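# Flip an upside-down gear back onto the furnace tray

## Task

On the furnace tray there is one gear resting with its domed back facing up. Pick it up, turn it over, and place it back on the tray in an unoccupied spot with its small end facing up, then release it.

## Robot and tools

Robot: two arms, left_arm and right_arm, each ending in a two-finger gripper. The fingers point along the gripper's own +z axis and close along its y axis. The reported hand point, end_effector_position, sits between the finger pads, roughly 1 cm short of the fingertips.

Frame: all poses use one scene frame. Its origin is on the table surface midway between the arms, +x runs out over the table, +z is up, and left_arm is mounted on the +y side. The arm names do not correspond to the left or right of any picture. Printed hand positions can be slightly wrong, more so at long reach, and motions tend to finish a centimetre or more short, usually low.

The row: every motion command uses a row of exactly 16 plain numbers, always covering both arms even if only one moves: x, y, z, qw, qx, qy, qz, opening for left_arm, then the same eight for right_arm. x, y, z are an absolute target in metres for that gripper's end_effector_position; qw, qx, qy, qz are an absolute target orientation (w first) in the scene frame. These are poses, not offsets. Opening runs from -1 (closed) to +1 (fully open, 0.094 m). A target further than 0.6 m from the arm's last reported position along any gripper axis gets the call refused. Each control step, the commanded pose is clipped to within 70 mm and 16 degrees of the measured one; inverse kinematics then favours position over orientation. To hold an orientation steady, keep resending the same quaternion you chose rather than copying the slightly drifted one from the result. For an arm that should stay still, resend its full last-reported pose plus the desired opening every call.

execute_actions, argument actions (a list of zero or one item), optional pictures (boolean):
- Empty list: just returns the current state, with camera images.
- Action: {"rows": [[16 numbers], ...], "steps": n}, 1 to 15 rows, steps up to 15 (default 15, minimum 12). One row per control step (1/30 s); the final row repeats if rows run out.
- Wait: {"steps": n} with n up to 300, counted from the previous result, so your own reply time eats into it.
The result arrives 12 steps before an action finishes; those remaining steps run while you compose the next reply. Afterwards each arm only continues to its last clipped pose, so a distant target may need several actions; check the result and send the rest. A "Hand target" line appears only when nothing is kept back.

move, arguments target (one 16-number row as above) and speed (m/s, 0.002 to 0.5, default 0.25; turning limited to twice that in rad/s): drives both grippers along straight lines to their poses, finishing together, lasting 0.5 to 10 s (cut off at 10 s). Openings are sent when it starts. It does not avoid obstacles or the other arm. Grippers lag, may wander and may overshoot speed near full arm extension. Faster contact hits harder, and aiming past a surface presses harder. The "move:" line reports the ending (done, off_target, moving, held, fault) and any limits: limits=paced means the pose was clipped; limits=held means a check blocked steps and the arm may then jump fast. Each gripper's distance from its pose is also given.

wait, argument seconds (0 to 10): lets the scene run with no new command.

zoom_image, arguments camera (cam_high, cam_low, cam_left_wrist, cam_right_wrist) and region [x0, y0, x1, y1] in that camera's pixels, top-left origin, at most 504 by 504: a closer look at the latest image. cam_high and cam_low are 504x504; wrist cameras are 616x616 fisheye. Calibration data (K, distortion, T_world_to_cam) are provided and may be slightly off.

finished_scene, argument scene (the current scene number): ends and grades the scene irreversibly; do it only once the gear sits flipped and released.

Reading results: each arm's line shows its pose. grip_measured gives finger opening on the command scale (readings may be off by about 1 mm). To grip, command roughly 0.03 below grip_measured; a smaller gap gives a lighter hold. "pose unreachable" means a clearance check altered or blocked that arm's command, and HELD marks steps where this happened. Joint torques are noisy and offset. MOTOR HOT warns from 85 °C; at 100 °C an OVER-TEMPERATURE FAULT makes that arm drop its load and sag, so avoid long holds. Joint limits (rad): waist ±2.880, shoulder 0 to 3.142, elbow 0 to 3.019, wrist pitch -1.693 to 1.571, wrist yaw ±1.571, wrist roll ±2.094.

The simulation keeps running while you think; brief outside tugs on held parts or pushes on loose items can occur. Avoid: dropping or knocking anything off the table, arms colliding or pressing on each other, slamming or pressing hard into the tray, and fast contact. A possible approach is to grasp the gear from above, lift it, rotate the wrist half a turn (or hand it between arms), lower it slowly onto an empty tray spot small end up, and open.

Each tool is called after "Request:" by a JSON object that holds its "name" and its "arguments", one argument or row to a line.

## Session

Request:
{"name": "execute_actions", "arguments": {
  "actions": []
}}

Request:
{"name": "zoom_image", "arguments": {
  "camera": "cam_high",
  "region": [80, 190, 360, 440]
}}

Scene clock: 0.00 s of 6000.00 s.
left_arm: end_effector_position=(+0.1740, -0.0088, +0.3739) grip_measured=+1.000 end_effector_quat_wxyz=(-0.358, -0.378, +0.841, -0.145) | right_arm: end_effector_position=(+0.6458, -0.2992, +0.2399) grip_measured=+1.000 end_effector_quat_wxyz=(+0.675, +0.186, +0.712, -0.064)
Joint positions: left_arm=[-0.906  1.304  1.447 -1.574  0.783 -1.804  0.094] | right_arm=[-0.034  1.618  0.923  0.603  0.473  0.203  0.094]
Joint velocities: left_arm=[-0.005 -0.005  0.002 -0.017 -0.051 -0.037  0.   ] | right_arm=[-0.005 -0.005 -0.002 -0.002 -0.007  0.037  0.   ]
Joint torques (N m, as the arm reports them, + toward a larger angle): no reading
Hand target (left_arm): +0.177, -0.012, +0.382; -0.355, -0.375, +0.843, -0.154
Hand target (right_arm): +0.652, -0.298, +0.249; +0.682, +0.187, +0.705, -0.061
camera_calibration (this result's frames):
cam_left_wrist: T_world_to_cam=[[0.747798, -0.663201, -0.0310383, -0.128253], [-0.0741818, -0.129918, 0.988746, -0.349622], [-0.659769, -0.737079, -0.14635, 0.289099], [0, 0, 0, 1]] pos_world=[0.26071, 0.0826093, 0.384016]
cam_right_wrist: T_world_to_cam=[[-0.368148, -0.915696, -0.161148, -0.0000457269], [-0.555106, 0.355512, -0.751976, 0.649545], [0.745872, -0.187384, -0.639189, -0.259513], [0, 0, 0, 1]] pos_world=[0.554113, -0.279592, 0.322558]

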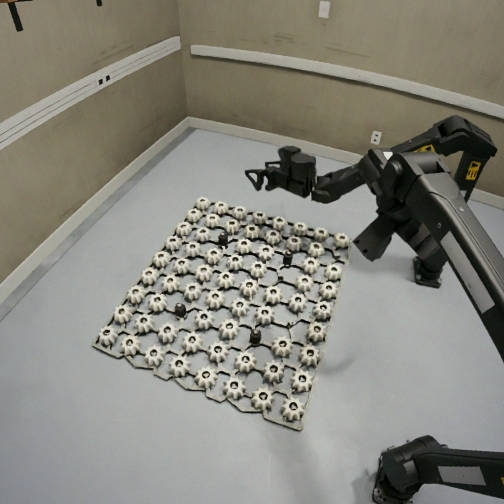

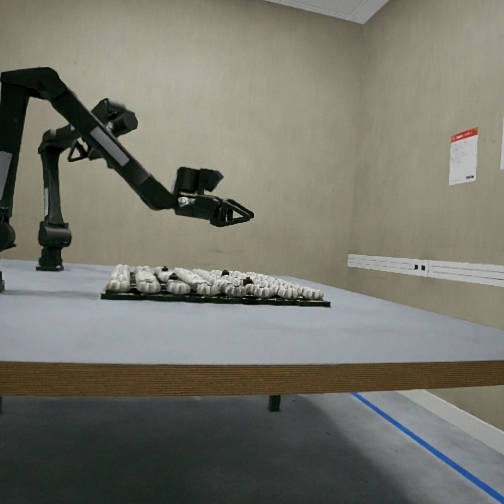

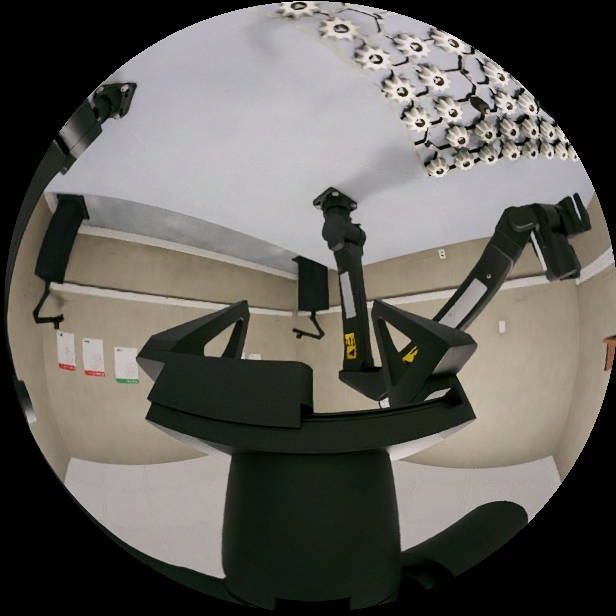

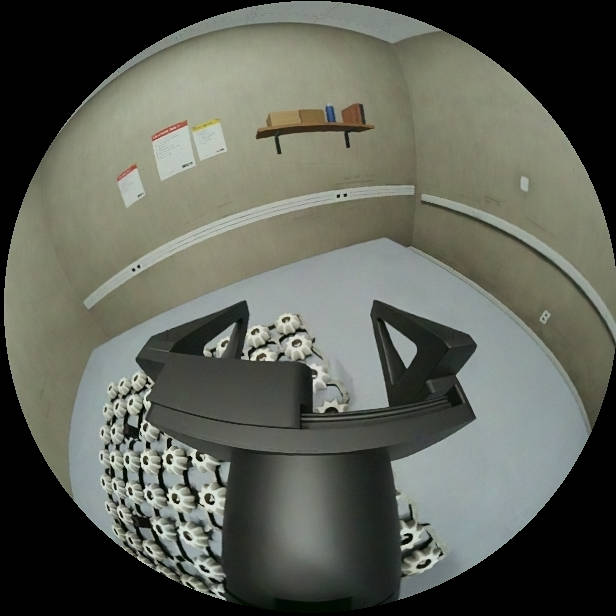

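Region (80, 190, 360, 440) of cam_high's 504x504 image, scaled by 1.800, with more detail than that image has; it fills the top 450 rows of this view, and the rest is white.

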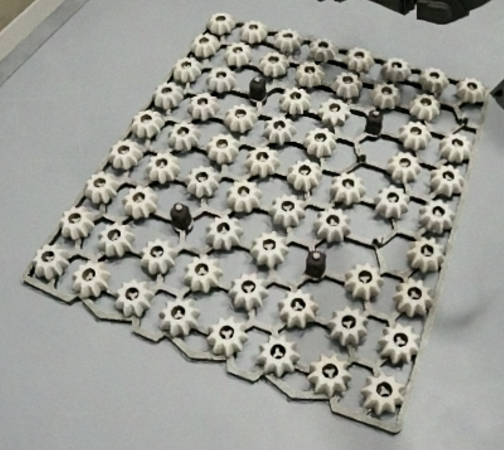

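Request:
{"name": "zoom_image", "arguments": {
  "camera": "cam_high",
  "region": [200, 270, 350, 430]
}}

Request:
{"name": "zoom_image", "arguments": {
  "camera": "cam_high",
  "region": [150, 195, 350, 310]
}}

Region (200, 270, 350, 430) of cam_high's 504x504 image, scaled by 3.150, with more detail than that image has; it fills the left 472 columns of this view, and the rest is white.

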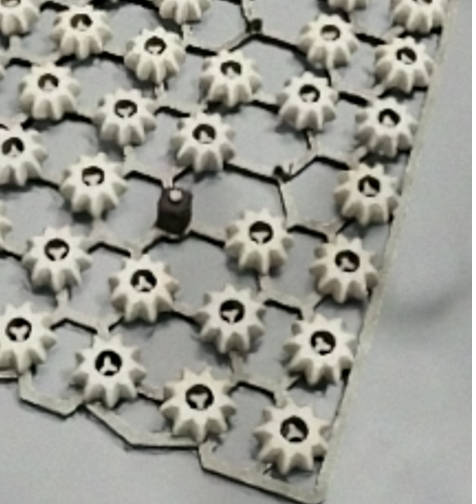

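Region (150, 195, 350, 310) of cam_high's 504x504 image, scaled by 2.520, with more detail than that image has; it fills the top 290 rows of this view, and the rest is white.

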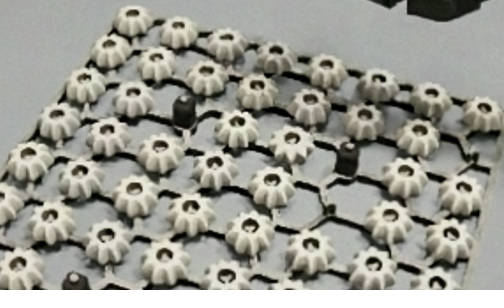

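Request:
{"name": "move", "arguments": {
  "target": [0.3,0.17,0.3,0,0,0.7071,-0.7071,0.8,0.55,-0.14,0.12,0,-0.38,0.925,0,0.42]
}}

Scene clock: 5.43 s of 6000.00 s.
left_arm: end_effector_position=(+0.2954, +0.1699, +0.3084) grip_measured=+0.801 end_effector_quat_wxyz=(+0.006, +0.015, +0.704, -0.710) | right_arm: end_effector_position=(+0.5391, -0.1502, +0.1157) grip_measured=+0.422 end_effector_quat_wxyz=(-0.004, -0.375, +0.927, -0.003)
Joint positions: left_arm=[-0.123  0.965  0.48   0.553  1.464 -1.607  0.085] | right_arm=[ 0.121  1.83   1.517 -1.264  0.007 -0.49   0.067]
Joint velocities: left_arm=[-0.024  0.063 -0.081  0.388 -0.022 -0.344 -0.001] | right_arm=[ 0.005 -0.024  0.002 -0.012 -0.037 -0.007 -0.   ]
Joint torques (N m, as the arm reports them, + toward a larger angle): left_arm=[ 0.19 -4.    7.99  2.11 -0.26 -0.09] | right_arm=[  1.72 -16.3   10.53  -0.47  -0.32  -0.22]
Hand target (left_arm): +0.297, +0.171, +0.299; -0.006, -0.003, +0.704, -0.710
Hand target (right_arm): +0.552, -0.139, +0.119; +0.001, -0.385, +0.923, -0.002
Off the commanded pose (left_arm): 0.010 m, 2 deg.
Off the commanded pose (right_arm): 0.016 m, 1 deg.
Kept back: nothing.
move: off_target (right_arm)
camera_calibration (this result's frames):
cam_left_wrist: T_world_to_cam=[[-0.0190513, 0.0121314, 0.999745, -0.308674], [-0.798813, 0.601158, -0.0225171, 0.149147], [-0.601278, -0.799038, -0.00176211, 0.439998], [0, 0, 0, 1]] pos_world=[0.377821, 0.265659, 0.312729]
cam_right_wrist: T_world_to_cam=[[0.693713, -0.719919, 0.0218786, -0.487099], [-0.59188, -0.552499, 0.586876, 0.172505], [-0.410415, -0.420073, -0.809381, 0.376678], [0, 0, 0, 1]] pos_world=[0.594603, -0.0971313, 0.214294]

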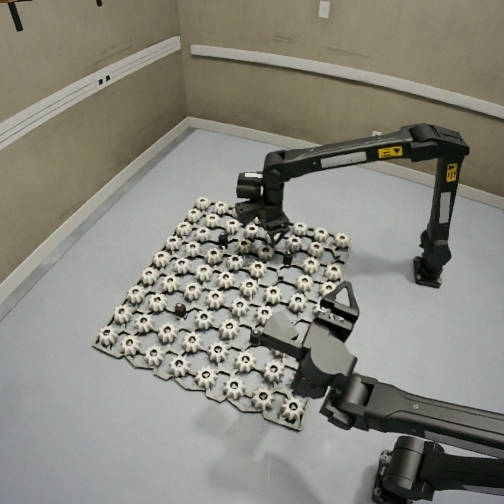

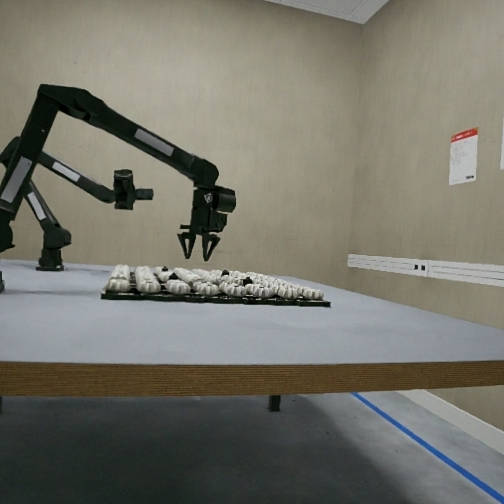

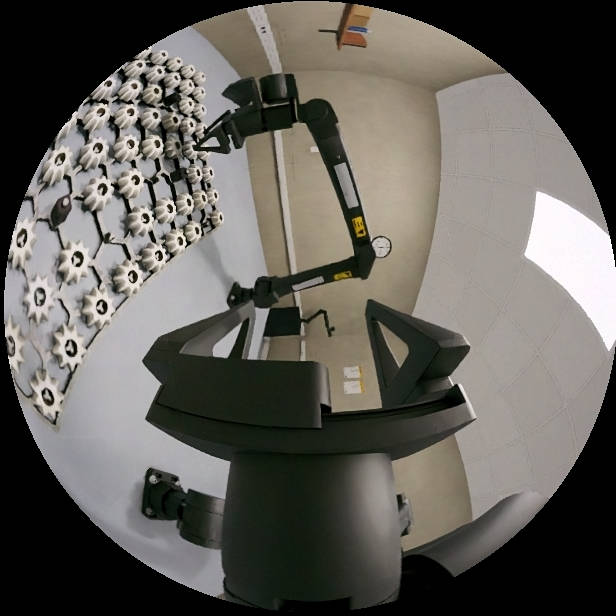

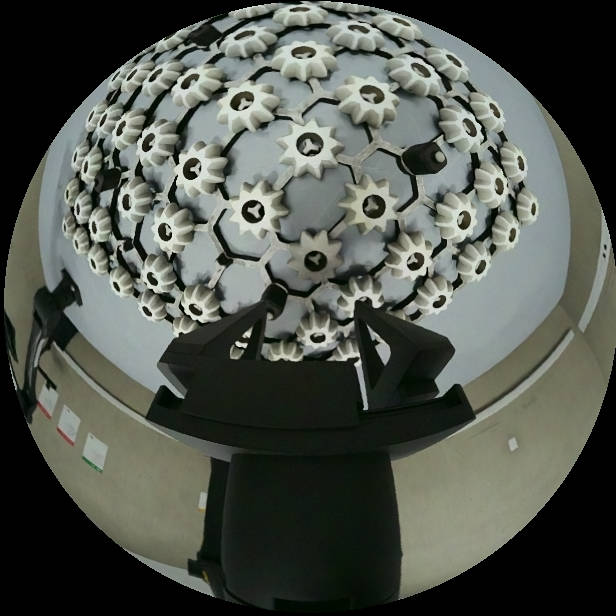

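Request:
{"name": "move", "arguments": {
  "target": [0.3,0.17,0.3,0,0,0.7071,-0.7071,0.8,0.563,-0.137,0.07,0,-0.38,0.925,0,0.42],
  "speed": 0.06
}}

Scene clock: 7.07 s of 6000.00 s.
left_arm: end_effector_position=(+0.2968, +0.1699, +0.3051) grip_measured=+0.801 end_effector_quat_wxyz=(+0.005, +0.010, +0.705, -0.709) | right_arm: end_effector_position=(+0.5525, -0.1457, +0.0774) grip_measured=+0.422 end_effector_quat_wxyz=(-0.006, -0.375, +0.927, -0.001)
Joint positions: left_arm=[-0.123  0.969  0.477  0.54   1.458 -1.599  0.085] | right_arm=[ 0.121  1.901  1.517 -1.197  0.003 -0.49   0.067]
Joint velocities: left_arm=[-0.015 -0.005  0.007 -0.022  0.007  0.051  0.001] | right_arm=[ 0.005 -0.015 -0.022 -0.012 -0.037  0.022  0.   ]
Joint torques (N m, as the arm reports them, + toward a larger angle): left_arm=[ 0.04 -5.1   9.19  0.29 -0.28  0.09] | right_arm=[  1.35 -17.19   8.53   0.63  -0.32  -0.16]
Hand target (left_arm): +0.300, +0.170, +0.300; -0.000, +0.000, +0.706, -0.708
Hand target (right_arm): +0.563, -0.137, +0.070; -0.000, -0.380, +0.925, +0.000
Off the commanded pose (left_arm): 0.006 m, 1 deg.
Off the commanded pose (right_arm): 0.016 m, 1 deg.
Kept back: nothing.
move: off_target (right_arm)
camera_calibration (this result's frames):
cam_left_wrist: T_world_to_cam=[[-0.00891463, 0.0102147, 0.999908, -0.308025], [-0.802677, 0.596267, -0.0132475, 0.149355], [-0.596348, -0.802721, 0.00288362, 0.438528], [0, 0, 0, 1]] pos_world=[0.378653, 0.266106, 0.308711]
cam_right_wrist: T_world_to_cam=[[0.693793, -0.719988, 0.0163645, -0.491905], [-0.588694, -0.553894, 0.588763, 0.203256], [-0.414838, -0.418113, -0.80814, 0.355697], [0, 0, 0, 1]] pos_world=[0.608492, -0.0928617, 0.175833]

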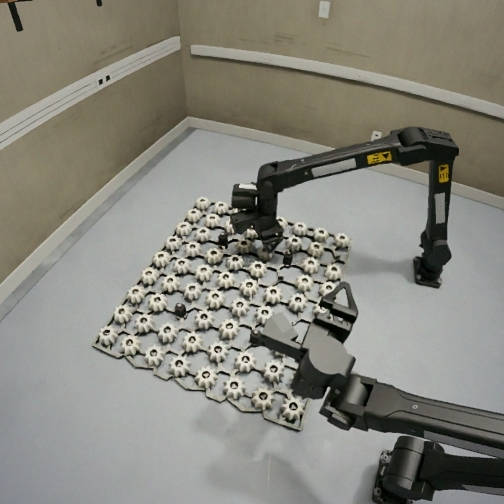

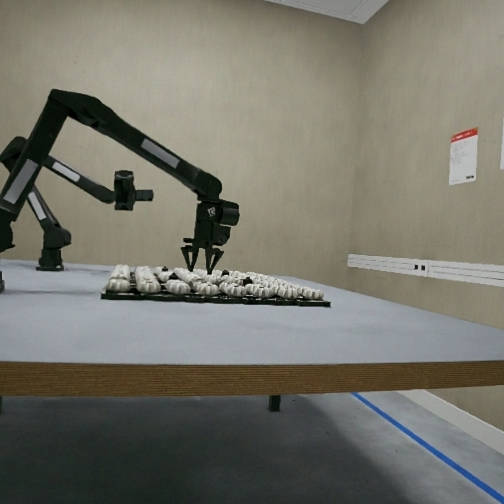

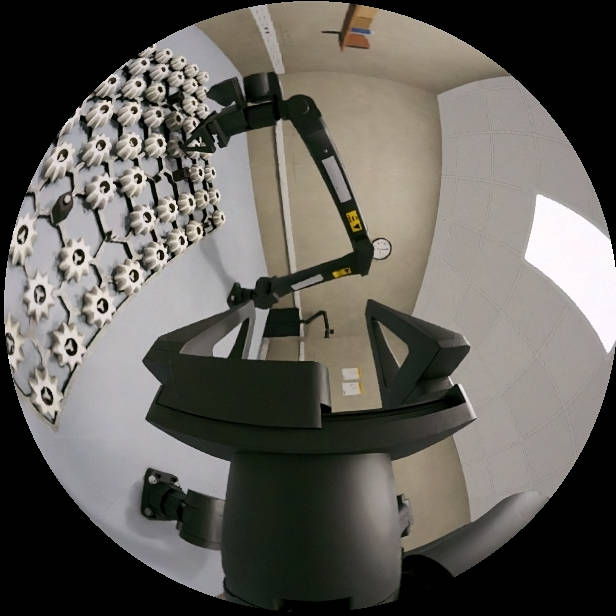

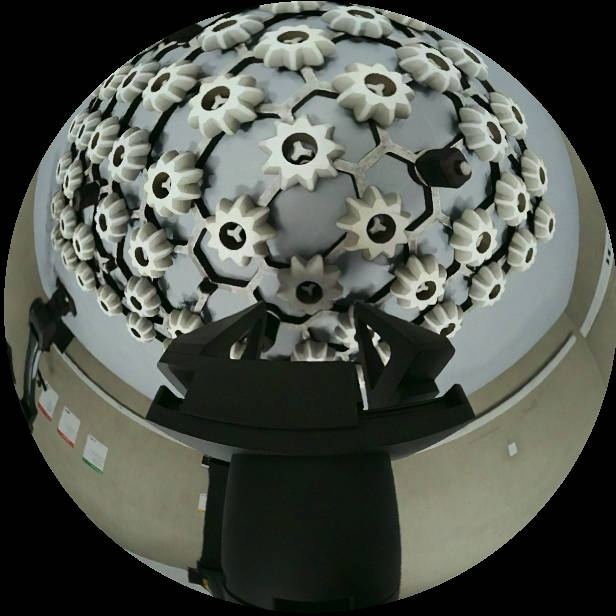

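Request:
{"name": "move", "arguments": {
  "target": [0.3,0.17,0.3,0,0,0.7071,-0.7071,0.8,0.56,-0.133,0.032,0,-0.38,0.925,0,0.42],
  "speed": 0.04
}}

Scene clock: 9.07 s of 6000.00 s.
left_arm: end_effector_position=(+0.2968, +0.1699, +0.3050) grip_measured=+0.801 end_effector_quat_wxyz=(+0.006, +0.010, +0.705, -0.709) | right_arm: end_effector_position=(+0.5654, -0.1420, +0.0546) grip_measured=+0.422 end_effector_quat_wxyz=(+0.014, -0.375, +0.927, -0.003)
Joint positions: left_arm=[-0.123  0.969  0.477  0.54   1.458 -1.595  0.085] | right_arm=[ 0.121  1.934  1.502 -1.11   0.003 -0.49   0.067]
Joint velocities: left_arm=[-0.005 -0.015 -0.007  0.002  0.066  0.007 -0.   ] | right_arm=[-0.015 -0.005  0.007  0.002 -0.051 -0.007  0.   ]
Joint torques (N m, as the arm reports them, + toward a larger angle): left_arm=[-0.11 -5.05  9.16  0.4  -0.27  0.11] | right_arm=[  1.77 -17.07   5.96   0.62  -0.34  -0.06]
Hand target (left_arm): +0.300, +0.170, +0.300; -0.000, +0.000, +0.707, -0.708
Hand target (right_arm): +0.560, -0.134, +0.033; +0.000, -0.380, +0.925, -0.000
Off the commanded pose (left_arm): 0.006 m, 1 deg.
Off the commanded pose (right_arm): 0.025 m, 2 deg.
Kept back: nothing.
move: off_target (right_arm)
camera_calibration (this result's frames):
cam_left_wrist: T_world_to_cam=[[-0.0115901, 0.0101469, 0.999881, -0.30714], [-0.802649, 0.596254, -0.0153548, 0.149994], [-0.596339, -0.802732, 0.00123375, 0.439032], [0, 0, 0, 1]] pos_world=[0.378645, 0.266107, 0.308865]
cam_right_wrist: T_world_to_cam=[[0.692828, -0.720265, 0.0347585, -0.498311], [-0.610393, -0.560113, 0.560084, 0.23928], [-0.38394, -0.409258, -0.827707, 0.328998], [0, 0, 0, 1]] pos_world=[0.617614, -0.0902474, 0.155617]

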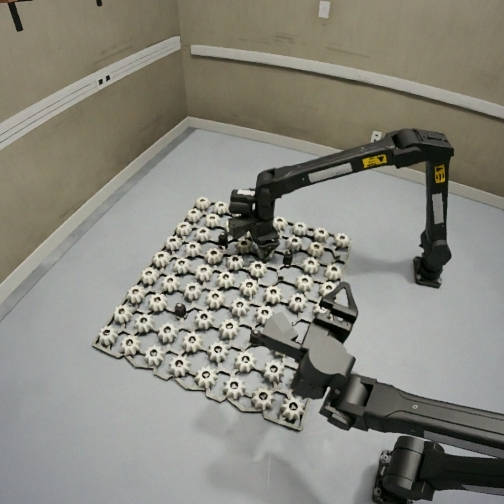

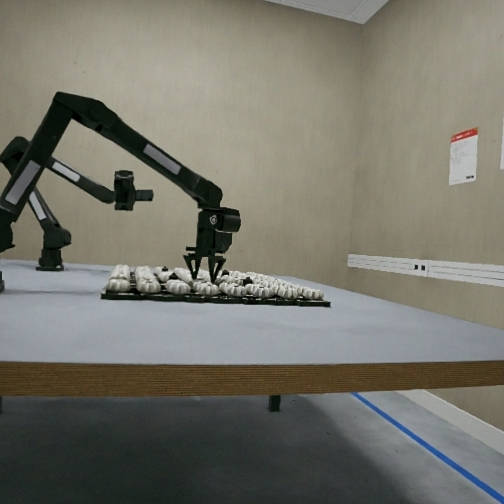

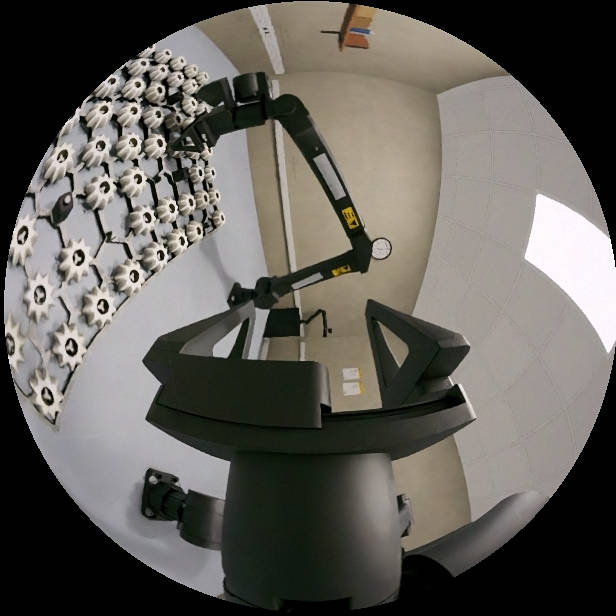

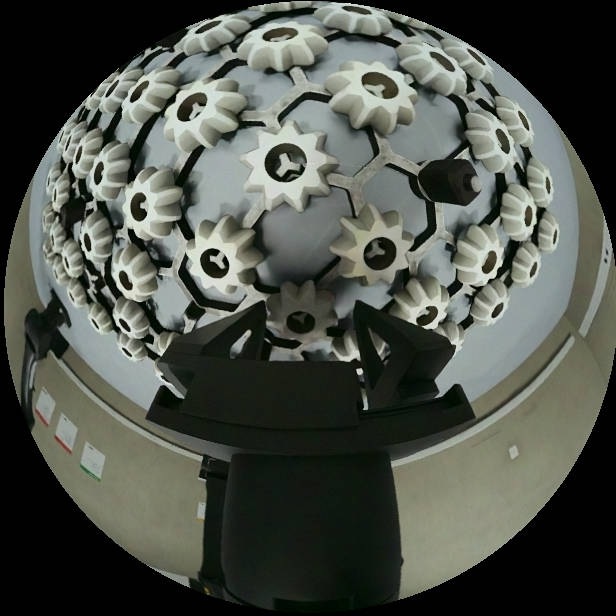

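Finger on a tooth. Shift back, open slightly.

Request:
{"name": "move", "arguments": {
  "target": [0.3,0.17,0.3,0,0,0.7071,-0.7071,0.8,0.552,-0.133,0.04,0,-0.38,0.925,0,0.55],
  "speed": 0.03
}}

Scene clock: 10.40 s of 6000.00 s.
left_arm: end_effector_position=(+0.2968, +0.1699, +0.3050) grip_measured=+0.801 end_effector_quat_wxyz=(+0.006, +0.011, +0.705, -0.709) | right_arm: end_effector_position=(+0.5575, -0.1404, +0.0484) grip_measured=+0.548 end_effector_quat_wxyz=(+0.005, -0.378, +0.926, -0.002)
Joint positions: left_arm=[-0.123  0.969  0.477  0.54   1.458 -1.595  0.085] | right_arm=[ 0.127  1.934  1.485 -1.11   0.003 -0.489  0.073]
Joint velocities: left_arm=[-0.024 -0.015 -0.002  0.027 -0.051  0.007 -0.001] | right_arm=[ 0.005  0.005  0.012 -0.012 -0.051 -0.081 -0.001]
Joint torques (N m, as the arm reports them, + toward a larger angle): left_arm=[-0.04 -5.06  9.2   0.44 -0.27  0.12] | right_arm=[  2.09 -19.33   5.77   0.46  -0.33  -0.05]
Hand target (left_arm): +0.300, +0.170, +0.300; +0.000, +0.000, +0.707, -0.708
Hand target (right_arm): +0.552, -0.133, +0.040; +0.000, -0.380, +0.925, -0.000
Off the commanded pose (left_arm): 0.006 m, 1 deg.
Off the commanded pose (right_arm): 0.013 m, 1 deg.
Kept back: nothing.
move: off_target (right_arm)
camera_calibration (this result's frames):
cam_left_wrist: T_world_to_cam=[[-0.0119716, 0.0101495, 0.999877, -0.307026], [-0.802645, 0.596252, -0.0156625, 0.150087], [-0.596337, -0.802733, 0.00100832, 0.439101], [0, 0, 0, 1]] pos_world=[0.378643, 0.266108, 0.308896]
cam_right_wrist: T_world_to_cam=[[0.696908, -0.71667, 0.0265364, -0.492867], [-0.598065, -0.560356, 0.572992, 0.231228], [-0.395776, -0.415193, -0.819132, 0.32686], [0, 0, 0, 1]] pos_world=[0.611135, -0.0879426, 0.148328]

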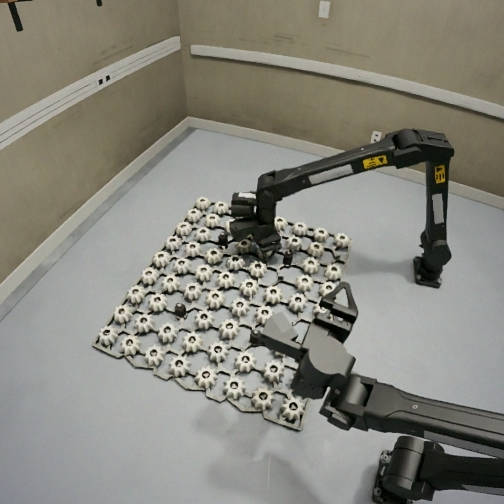

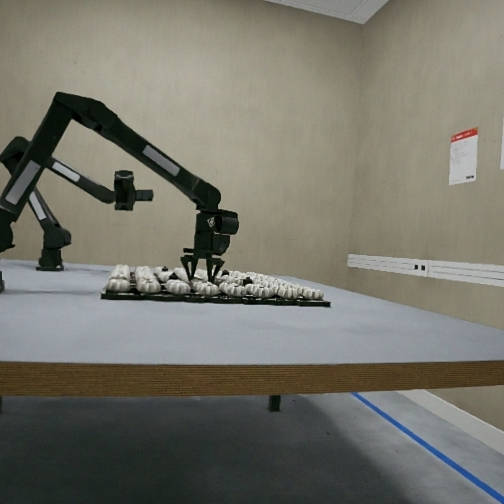

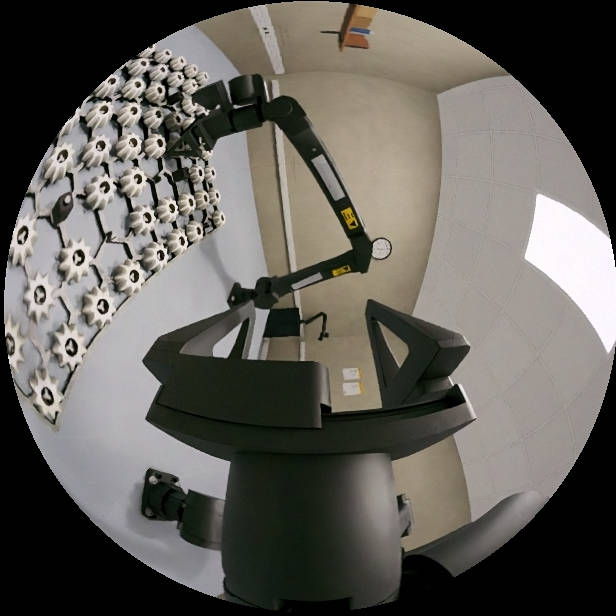

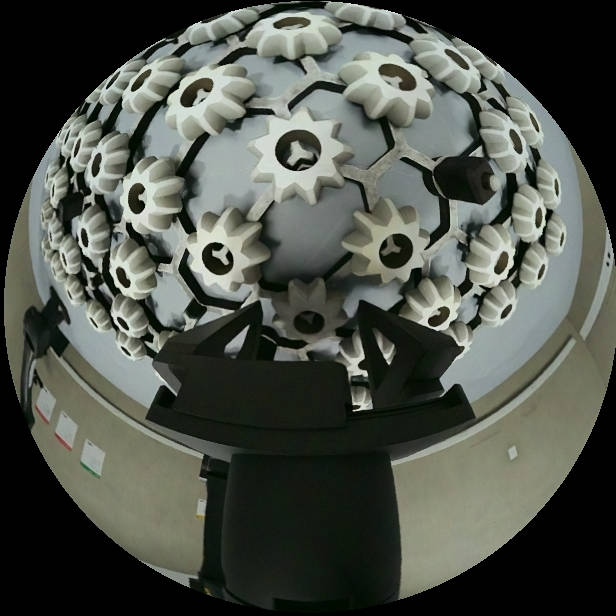

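Request:
{"name": "move", "arguments": {
  "target": [0.3,0.17,0.3,0,0,0.7071,-0.7071,0.8,0.551,-0.134,0.028,0,-0.38,0.925,0,0.55],
  "speed": 0.03
}}

Request:
{"name": "execute_actions", "arguments": {
  "actions": [
    {"rows":[[0.3,0.17,0.3,0,0,0.7071,-0.7071,0.8,0.551,-0.134,0.028,0,-0.38,0.925,0,0.1]]}
  ]
}}

Request:
{"name": "move", "arguments": {
  "target": [0.3,0.17,0.3,0,0,0.7071,-0.7071,0.8,0.57,-0.134,0.15,0,-0.38,0.925,0,0.1],
  "speed": 0.08
}}

Request:
{"name": "move", "arguments": {
  "target": [0.3,0.17,0.3,0,0,0.7071,-0.7071,0.8,0.3,0.11,0.335,0.5,-0.5,0.5,0.5,0.1]
}}

Scene clock: 12.70 s of 6000.00 s.
left_arm: end_effector_position=(+0.2969, +0.1699, +0.3050) grip_measured=+0.801 end_effector_quat_wxyz=(+0.006, +0.010, +0.705, -0.709) | right_arm: end_effector_position=(+0.5556, -0.1410, +0.0424) grip_measured=+0.548 end_effector_quat_wxyz=(+0.007, -0.378, +0.926, -0.002)
Joint positions: left_arm=[-0.123  0.969  0.477  0.54   1.458 -1.595  0.085] | right_arm=[ 0.127  1.934  1.467 -1.089  0.003 -0.489  0.073]
Joint velocities: left_arm=[-0.005 -0.015 -0.007 -0.012  0.022  0.007 -0.001] | right_arm=[ 0.005  0.005 -0.017  0.032  0.066  0.007  0.001]
Joint torques (N m, as the arm reports them, + toward a larger angle): left_arm=[-0.11 -5.03  9.21  0.44 -0.27  0.11] | right_arm=[  2.19 -18.31   5.79   0.68  -0.35  -0.04]
Hand target (left_arm): +0.300, +0.170, +0.300; +0.000, -0.000, +0.706, -0.708
Hand target (right_arm): +0.551, -0.134, +0.028; -0.000, -0.380, +0.925, +0.000
Off the commanded pose (left_arm): 0.006 m, 1 deg.
Off the commanded pose (right_arm): 0.017 m, 1 deg.
Kept back: nothing.
move: off_target (right_arm)
camera_calibration (this result's frames):
cam_left_wrist: T_world_to_cam=[[-0.0119733, 0.0101629, 0.999877, -0.30703], [-0.802872, 0.595946, -0.0156715, 0.150262], [-0.596031, -0.80296, 0.00102406, 0.439083], [0, 0, 0, 1]] pos_world=[0.378672, 0.266138, 0.308897]
cam_right_wrist: T_world_to_cam=[[0.696797, -0.716702, 0.0284948, -0.491831], [-0.600365, -0.561032, 0.569916, 0.234563], [-0.392474, -0.414223, -0.821209, 0.319375], [0, 0, 0, 1]] pos_world=[0.608876, -0.088606, 0.142607]

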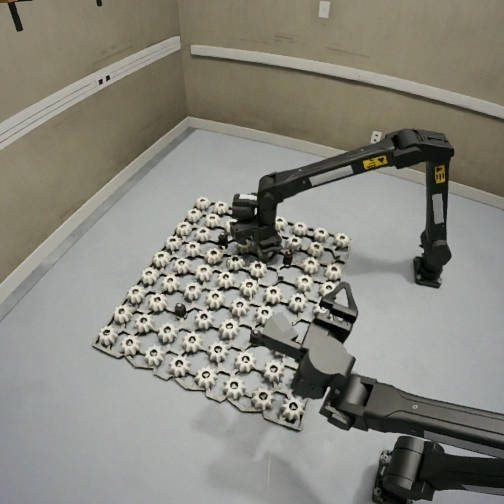

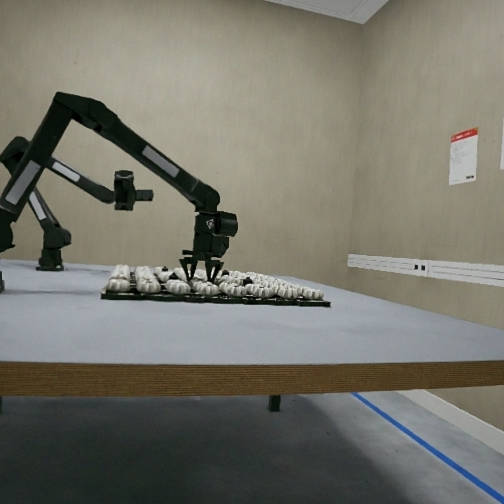

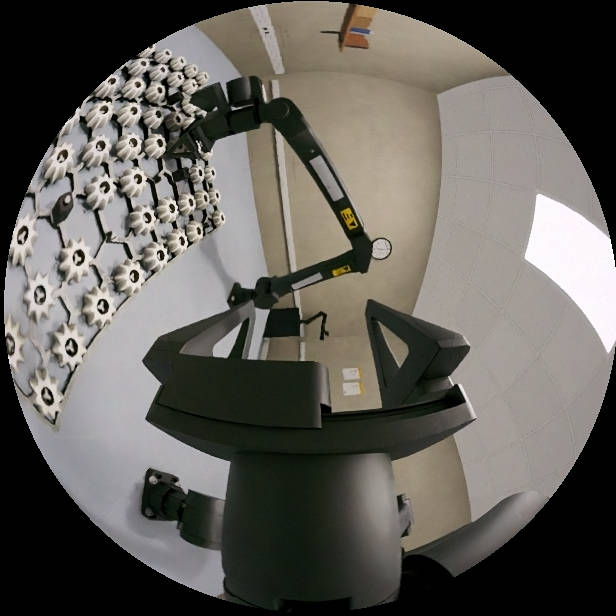

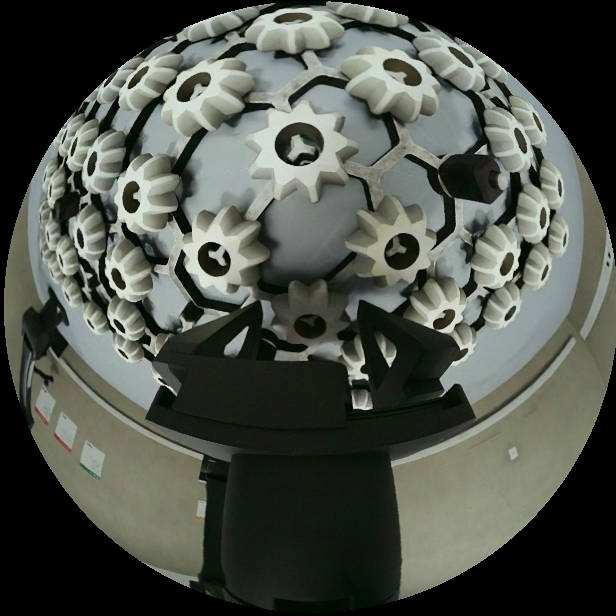

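Scene clock: 12.80 s of 6000.00 s.
left_arm: end_effector_position=(+0.2969, +0.1699, +0.3050) grip_measured=+0.801 end_effector_quat_wxyz=(+0.006, +0.010, +0.705, -0.709) | right_arm: end_effector_position=(+0.5559, -0.1408, +0.0424) grip_measured=+0.172 end_effector_quat_wxyz=(+0.008, -0.377, +0.926, -0.002)
Joint positions: left_arm=[-0.123  0.969  0.477  0.54   1.458 -1.595  0.085] | right_arm=[ 0.127  1.934  1.467 -1.087  0.003 -0.488  0.055]
Joint velocities: left_arm=[-0.005  0.024  0.002 -0.012  0.037 -0.022 -0.   ] | right_arm=[-0.005 -0.015 -0.022 -0.012  0.007 -0.066 -0.   ]
Joint torques (N m, as the arm reports them, + toward a larger angle): left_arm=[-0.12 -4.9   9.2   0.4  -0.25  0.1 ] | right_arm=[  2.44 -18.28   5.76   0.63  -0.34  -0.07]
Steps of this call (steps 1 to 3: the first 3 steps of this action). Readings (end_effector_position):
1: left_arm (+0.2969, +0.1699, +0.3050) | right_arm (+0.5556, -0.1410, +0.0424)
2: left_arm (+0.2969, +0.1699, +0.3050) | right_arm (+0.5559, -0.1408, +0.0424)
3: the state above

Scene clock: 14.97 s of 6000.00 s.
left_arm: end_effector_position=(+0.2969, +0.1699, +0.3050) grip_measured=+0.801 end_effector_quat_wxyz=(+0.006, +0.010, +0.705, -0.709) | right_arm: end_effector_position=(+0.5509, -0.1424, +0.1068) grip_measured=+0.168 end_effector_quat_wxyz=(-0.042, -0.377, +0.925, +0.003)
Joint positions: left_arm=[-0.123  0.969  0.477  0.54   1.458 -1.595  0.085] | right_arm=[ 0.127  1.92   1.624 -1.359  0.003 -0.488  0.055]
Joint velocities: left_arm=[-0.005  0.005  0.012  0.017  0.022 -0.022 -0.   ] | right_arm=[-0.005  0.005  0.007 -0.022  0.022 -0.051 -0.   ]
Joint torques (N m, as the arm reports them, + toward a larger angle): left_arm=[ 0.18 -5.07  9.17  0.4  -0.27  0.1 ] | right_arm=[  1.21 -23.98  10.88  -0.64  -0.35  -0.16]
Hand target (left_arm): +0.300, +0.170, +0.300; -0.000, +0.000, +0.706, -0.708
Hand target (right_arm): +0.567, -0.135, +0.150; +0.000, -0.380, +0.925, -0.000
Off your previous action's commanded pose (left_arm): 0.006 m, 1 deg at its last step (step 12 of this call).
Off your previous action's commanded pose (right_arm): 0.017 m, 1 deg at its last step (step 12 of this call).
Off the commanded pose (left_arm): 0.006 m, 1 deg.
Off the commanded pose (right_arm): 0.048 m, 5 deg.
Kept back: nothing.
move: off_target (right_arm)
camera_calibration (this result's frames):
cam_left_wrist: T_world_to_cam=[[-0.0119733, 0.0101629, 0.999877, -0.30703], [-0.802872, 0.595946, -0.0156715, 0.150262], [-0.596031, -0.80296, 0.00102406, 0.439083], [0, 0, 0, 1]] pos_world=[0.378672, 0.266138, 0.308897]
cam_right_wrist: T_world_to_cam=[[0.696752, -0.717087, -0.0179732, -0.486434], [-0.542948, -0.543595, 0.640087, 0.15763], [-0.468768, -0.436223, -0.768092, 0.40302], [0, 0, 0, 1]] pos_world=[0.613432, -0.0873217, 0.199917]

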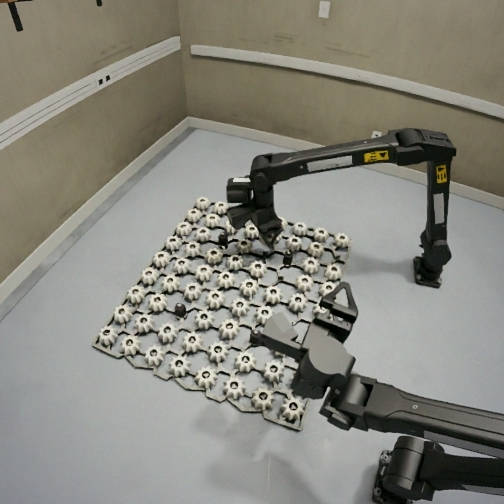

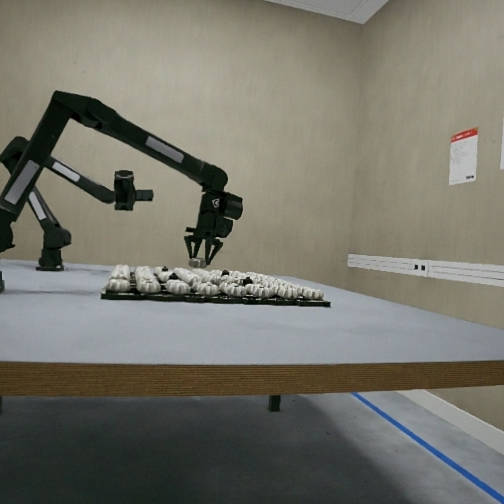

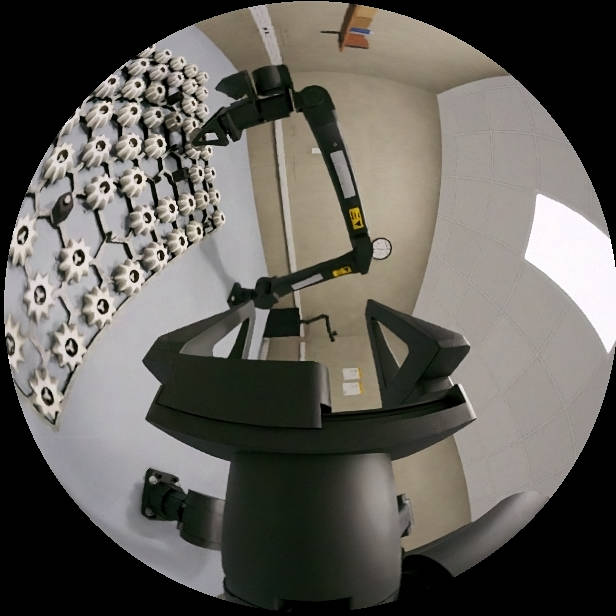

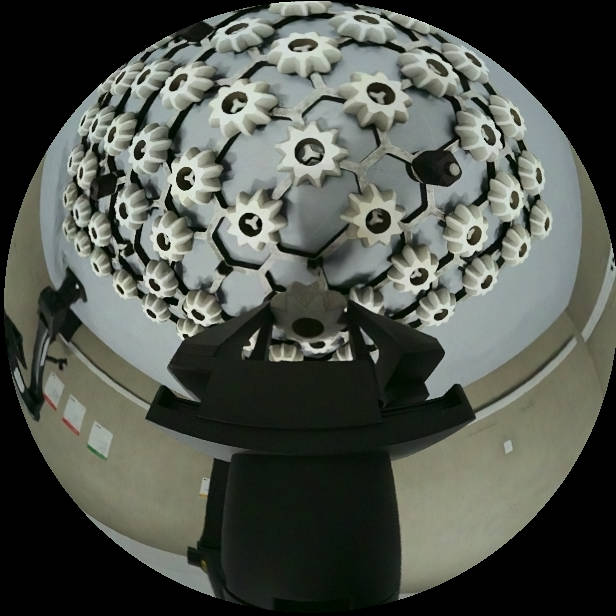

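Scene clock: 19.03 s of 6000.00 s.
left_arm: end_effector_position=(+0.2969, +0.1699, +0.3050) grip_measured=+0.801 end_effector_quat_wxyz=(+0.006, +0.010, +0.705, -0.709) | right_arm: end_effector_position=(+0.3051, +0.1098, +0.3256) grip_measured=+0.167 end_effector_quat_wxyz=(+0.494, -0.494, +0.515, +0.496)
Joint positions: left_arm=[-0.123  0.969  0.477  0.54   1.458 -1.595  0.085] | right_arm=[ 0.531  1.237  0.748  0.461 -0.863  0.001  0.055]
Joint velocities: left_arm=[-0.005  0.005  0.002 -0.027 -0.095 -0.051  0.   ] | right_arm=[ 0.005  0.015  0.007  0.012  0.007 -0.007 -0.001]
Joint torques (N m, as the arm reports them, + toward a larger angle): left_arm=[-0.2  -5.05  9.19  0.38 -0.26  0.11] | right_arm=[ 1.8  -9.14  7.5   2.89 -0.04 -0.06]
Hand target (left_arm): +0.300, +0.170, +0.300; -0.000, +0.000, +0.706, -0.708
Hand target (right_arm): +0.301, +0.112, +0.335; +0.505, -0.494, +0.501, +0.500
Off the commanded pose (left_arm): 0.006 m, 1 deg.
Off the commanded pose (right_arm): 0.011 m, 2 deg.
Kept back: nothing.
move: off_target (right_arm)
camera_calibration (this result's frames):
cam_left_wrist: T_world_to_cam=[[-0.0119733, 0.0101629, 0.999877, -0.30703], [-0.802872, 0.595946, -0.0156715, 0.150262], [-0.596031, -0.80296, 0.00102406, 0.439083], [0, 0, 0, 1]] pos_world=[0.378672, 0.266138, 0.308897]
cam_right_wrist: T_world_to_cam=[[0.998982, -0.0373681, -0.0252592, -0.294899], [-0.0425332, -0.594087, -0.803276, 0.343995], [0.0150107, 0.803532, -0.595072, 0.225793], [0, 0, 0, 1]] pos_world=[0.305841, 0.0119111, 0.403238]

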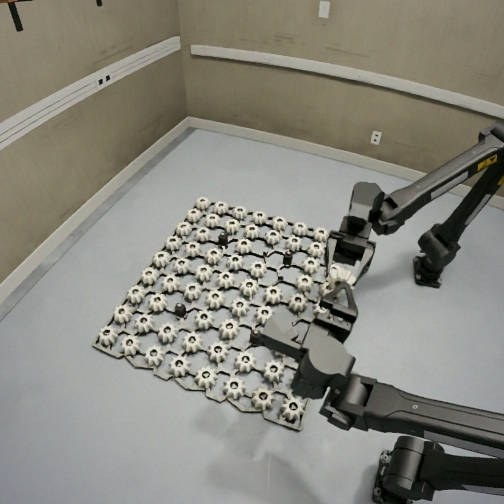

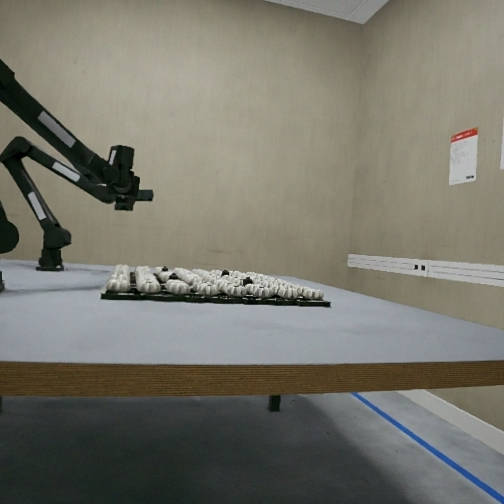

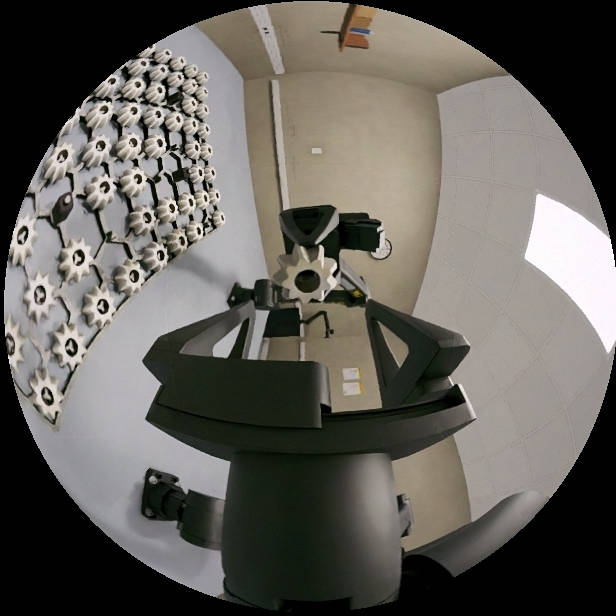

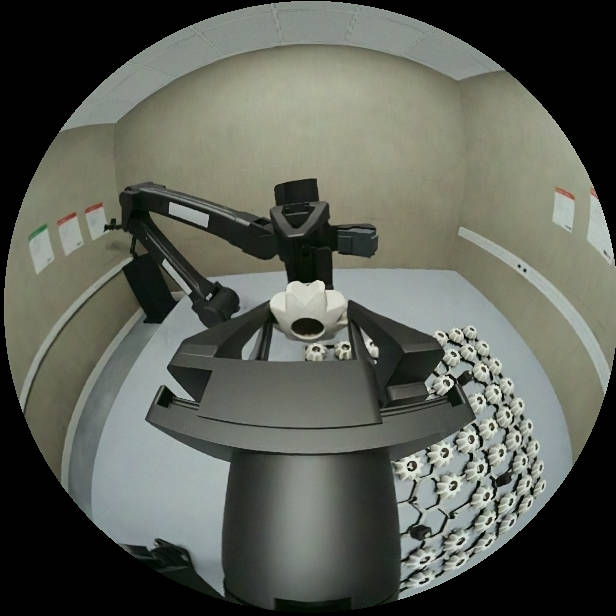

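Request:
{"name": "move", "arguments": {
  "target": [0.313,0.135,0.305,0,0,0.7071,-0.7071,0.9,0.3,0.11,0.335,0.5,-0.5,0.5,0.5,0.1],
  "speed": 0.05
}}

Scene clock: 20.33 s of 6000.00 s.
left_arm: end_effector_position=(+0.3012, +0.1406, +0.2894) grip_measured=+0.898 end_effector_quat_wxyz=(-0.006, -0.008, +0.709, -0.705) | right_arm: end_effector_position=(+0.3032, +0.1098, +0.3256) grip_measured=+0.167 end_effector_quat_wxyz=(+0.491, -0.496, +0.513, +0.500)
Joint positions: left_arm=[-0.225  1.017  0.477  0.517  1.348 -1.569  0.089] | right_arm=[ 0.531  1.237  0.748  0.461 -0.874  0.004  0.055]
Joint velocities: left_arm=[-0.015 -0.015 -0.002  0.002 -0.007 -0.081 -0.   ] | right_arm=[-0.005  0.005 -0.002 -0.012  0.037 -0.022  0.   ]
Joint torques (N m, as the arm reports them, + toward a larger angle): left_arm=[-0.71 -4.92 12.86  0.53 -0.21  0.12] | right_arm=[  1.24 -10.14   7.65   2.07  -0.35  -0.17]
Hand target (left_arm): +0.313, +0.136, +0.304; +0.000, +0.000, +0.708, -0.706
Hand target (right_arm): +0.300, +0.110, +0.335; +0.500, -0.500, +0.500, +0.500
Off the commanded pose (left_arm): 0.020 m, 1 deg.
Off the commanded pose (right_arm): 0.010 m, 2 deg.
Kept back: nothing.
move: off_target (left_arm)
camera_calibration (this result's frames):
cam_left_wrist: T_world_to_cam=[[0.0313458, -0.000217619, 0.999509, -0.302564], [-0.807445, 0.589393, 0.0254508, 0.161317], [-0.589109, -0.807846, 0.0182993, 0.411795], [0, 0, 0, 1]] pos_world=[0.382331, 0.237522, 0.290774]
cam_right_wrist: T_world_to_cam=[[0.999256, -0.0263615, -0.0281371, -0.293353], [-0.0382986, -0.594308, -0.803325, 0.34272], [0.00445471, 0.803806, -0.594875, 0.228933], [0, 0, 0, 1]] pos_world=[0.305241, 0.0119298, 0.403248]

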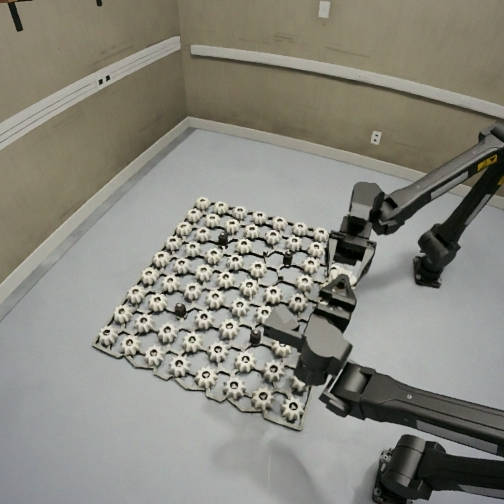

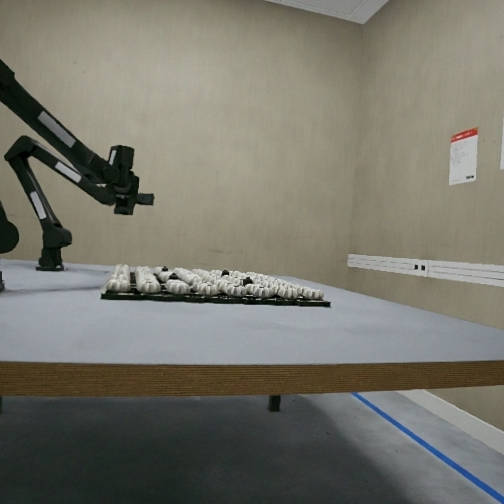

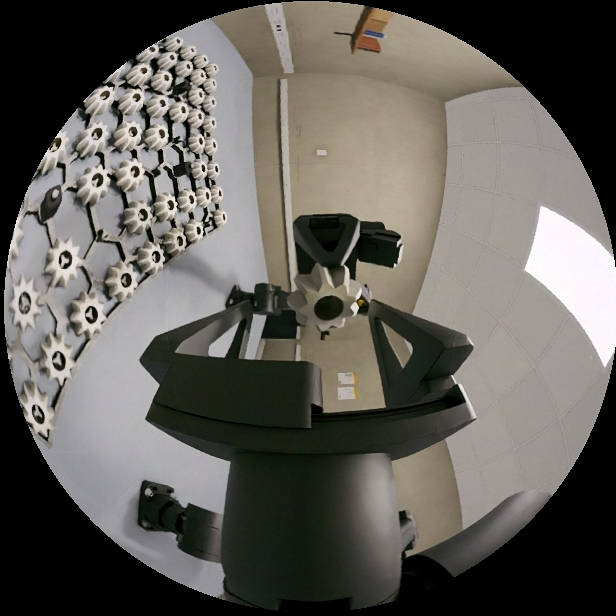

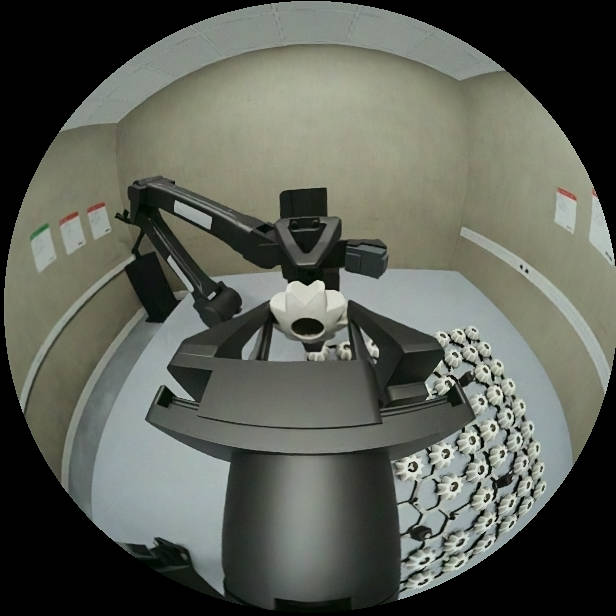

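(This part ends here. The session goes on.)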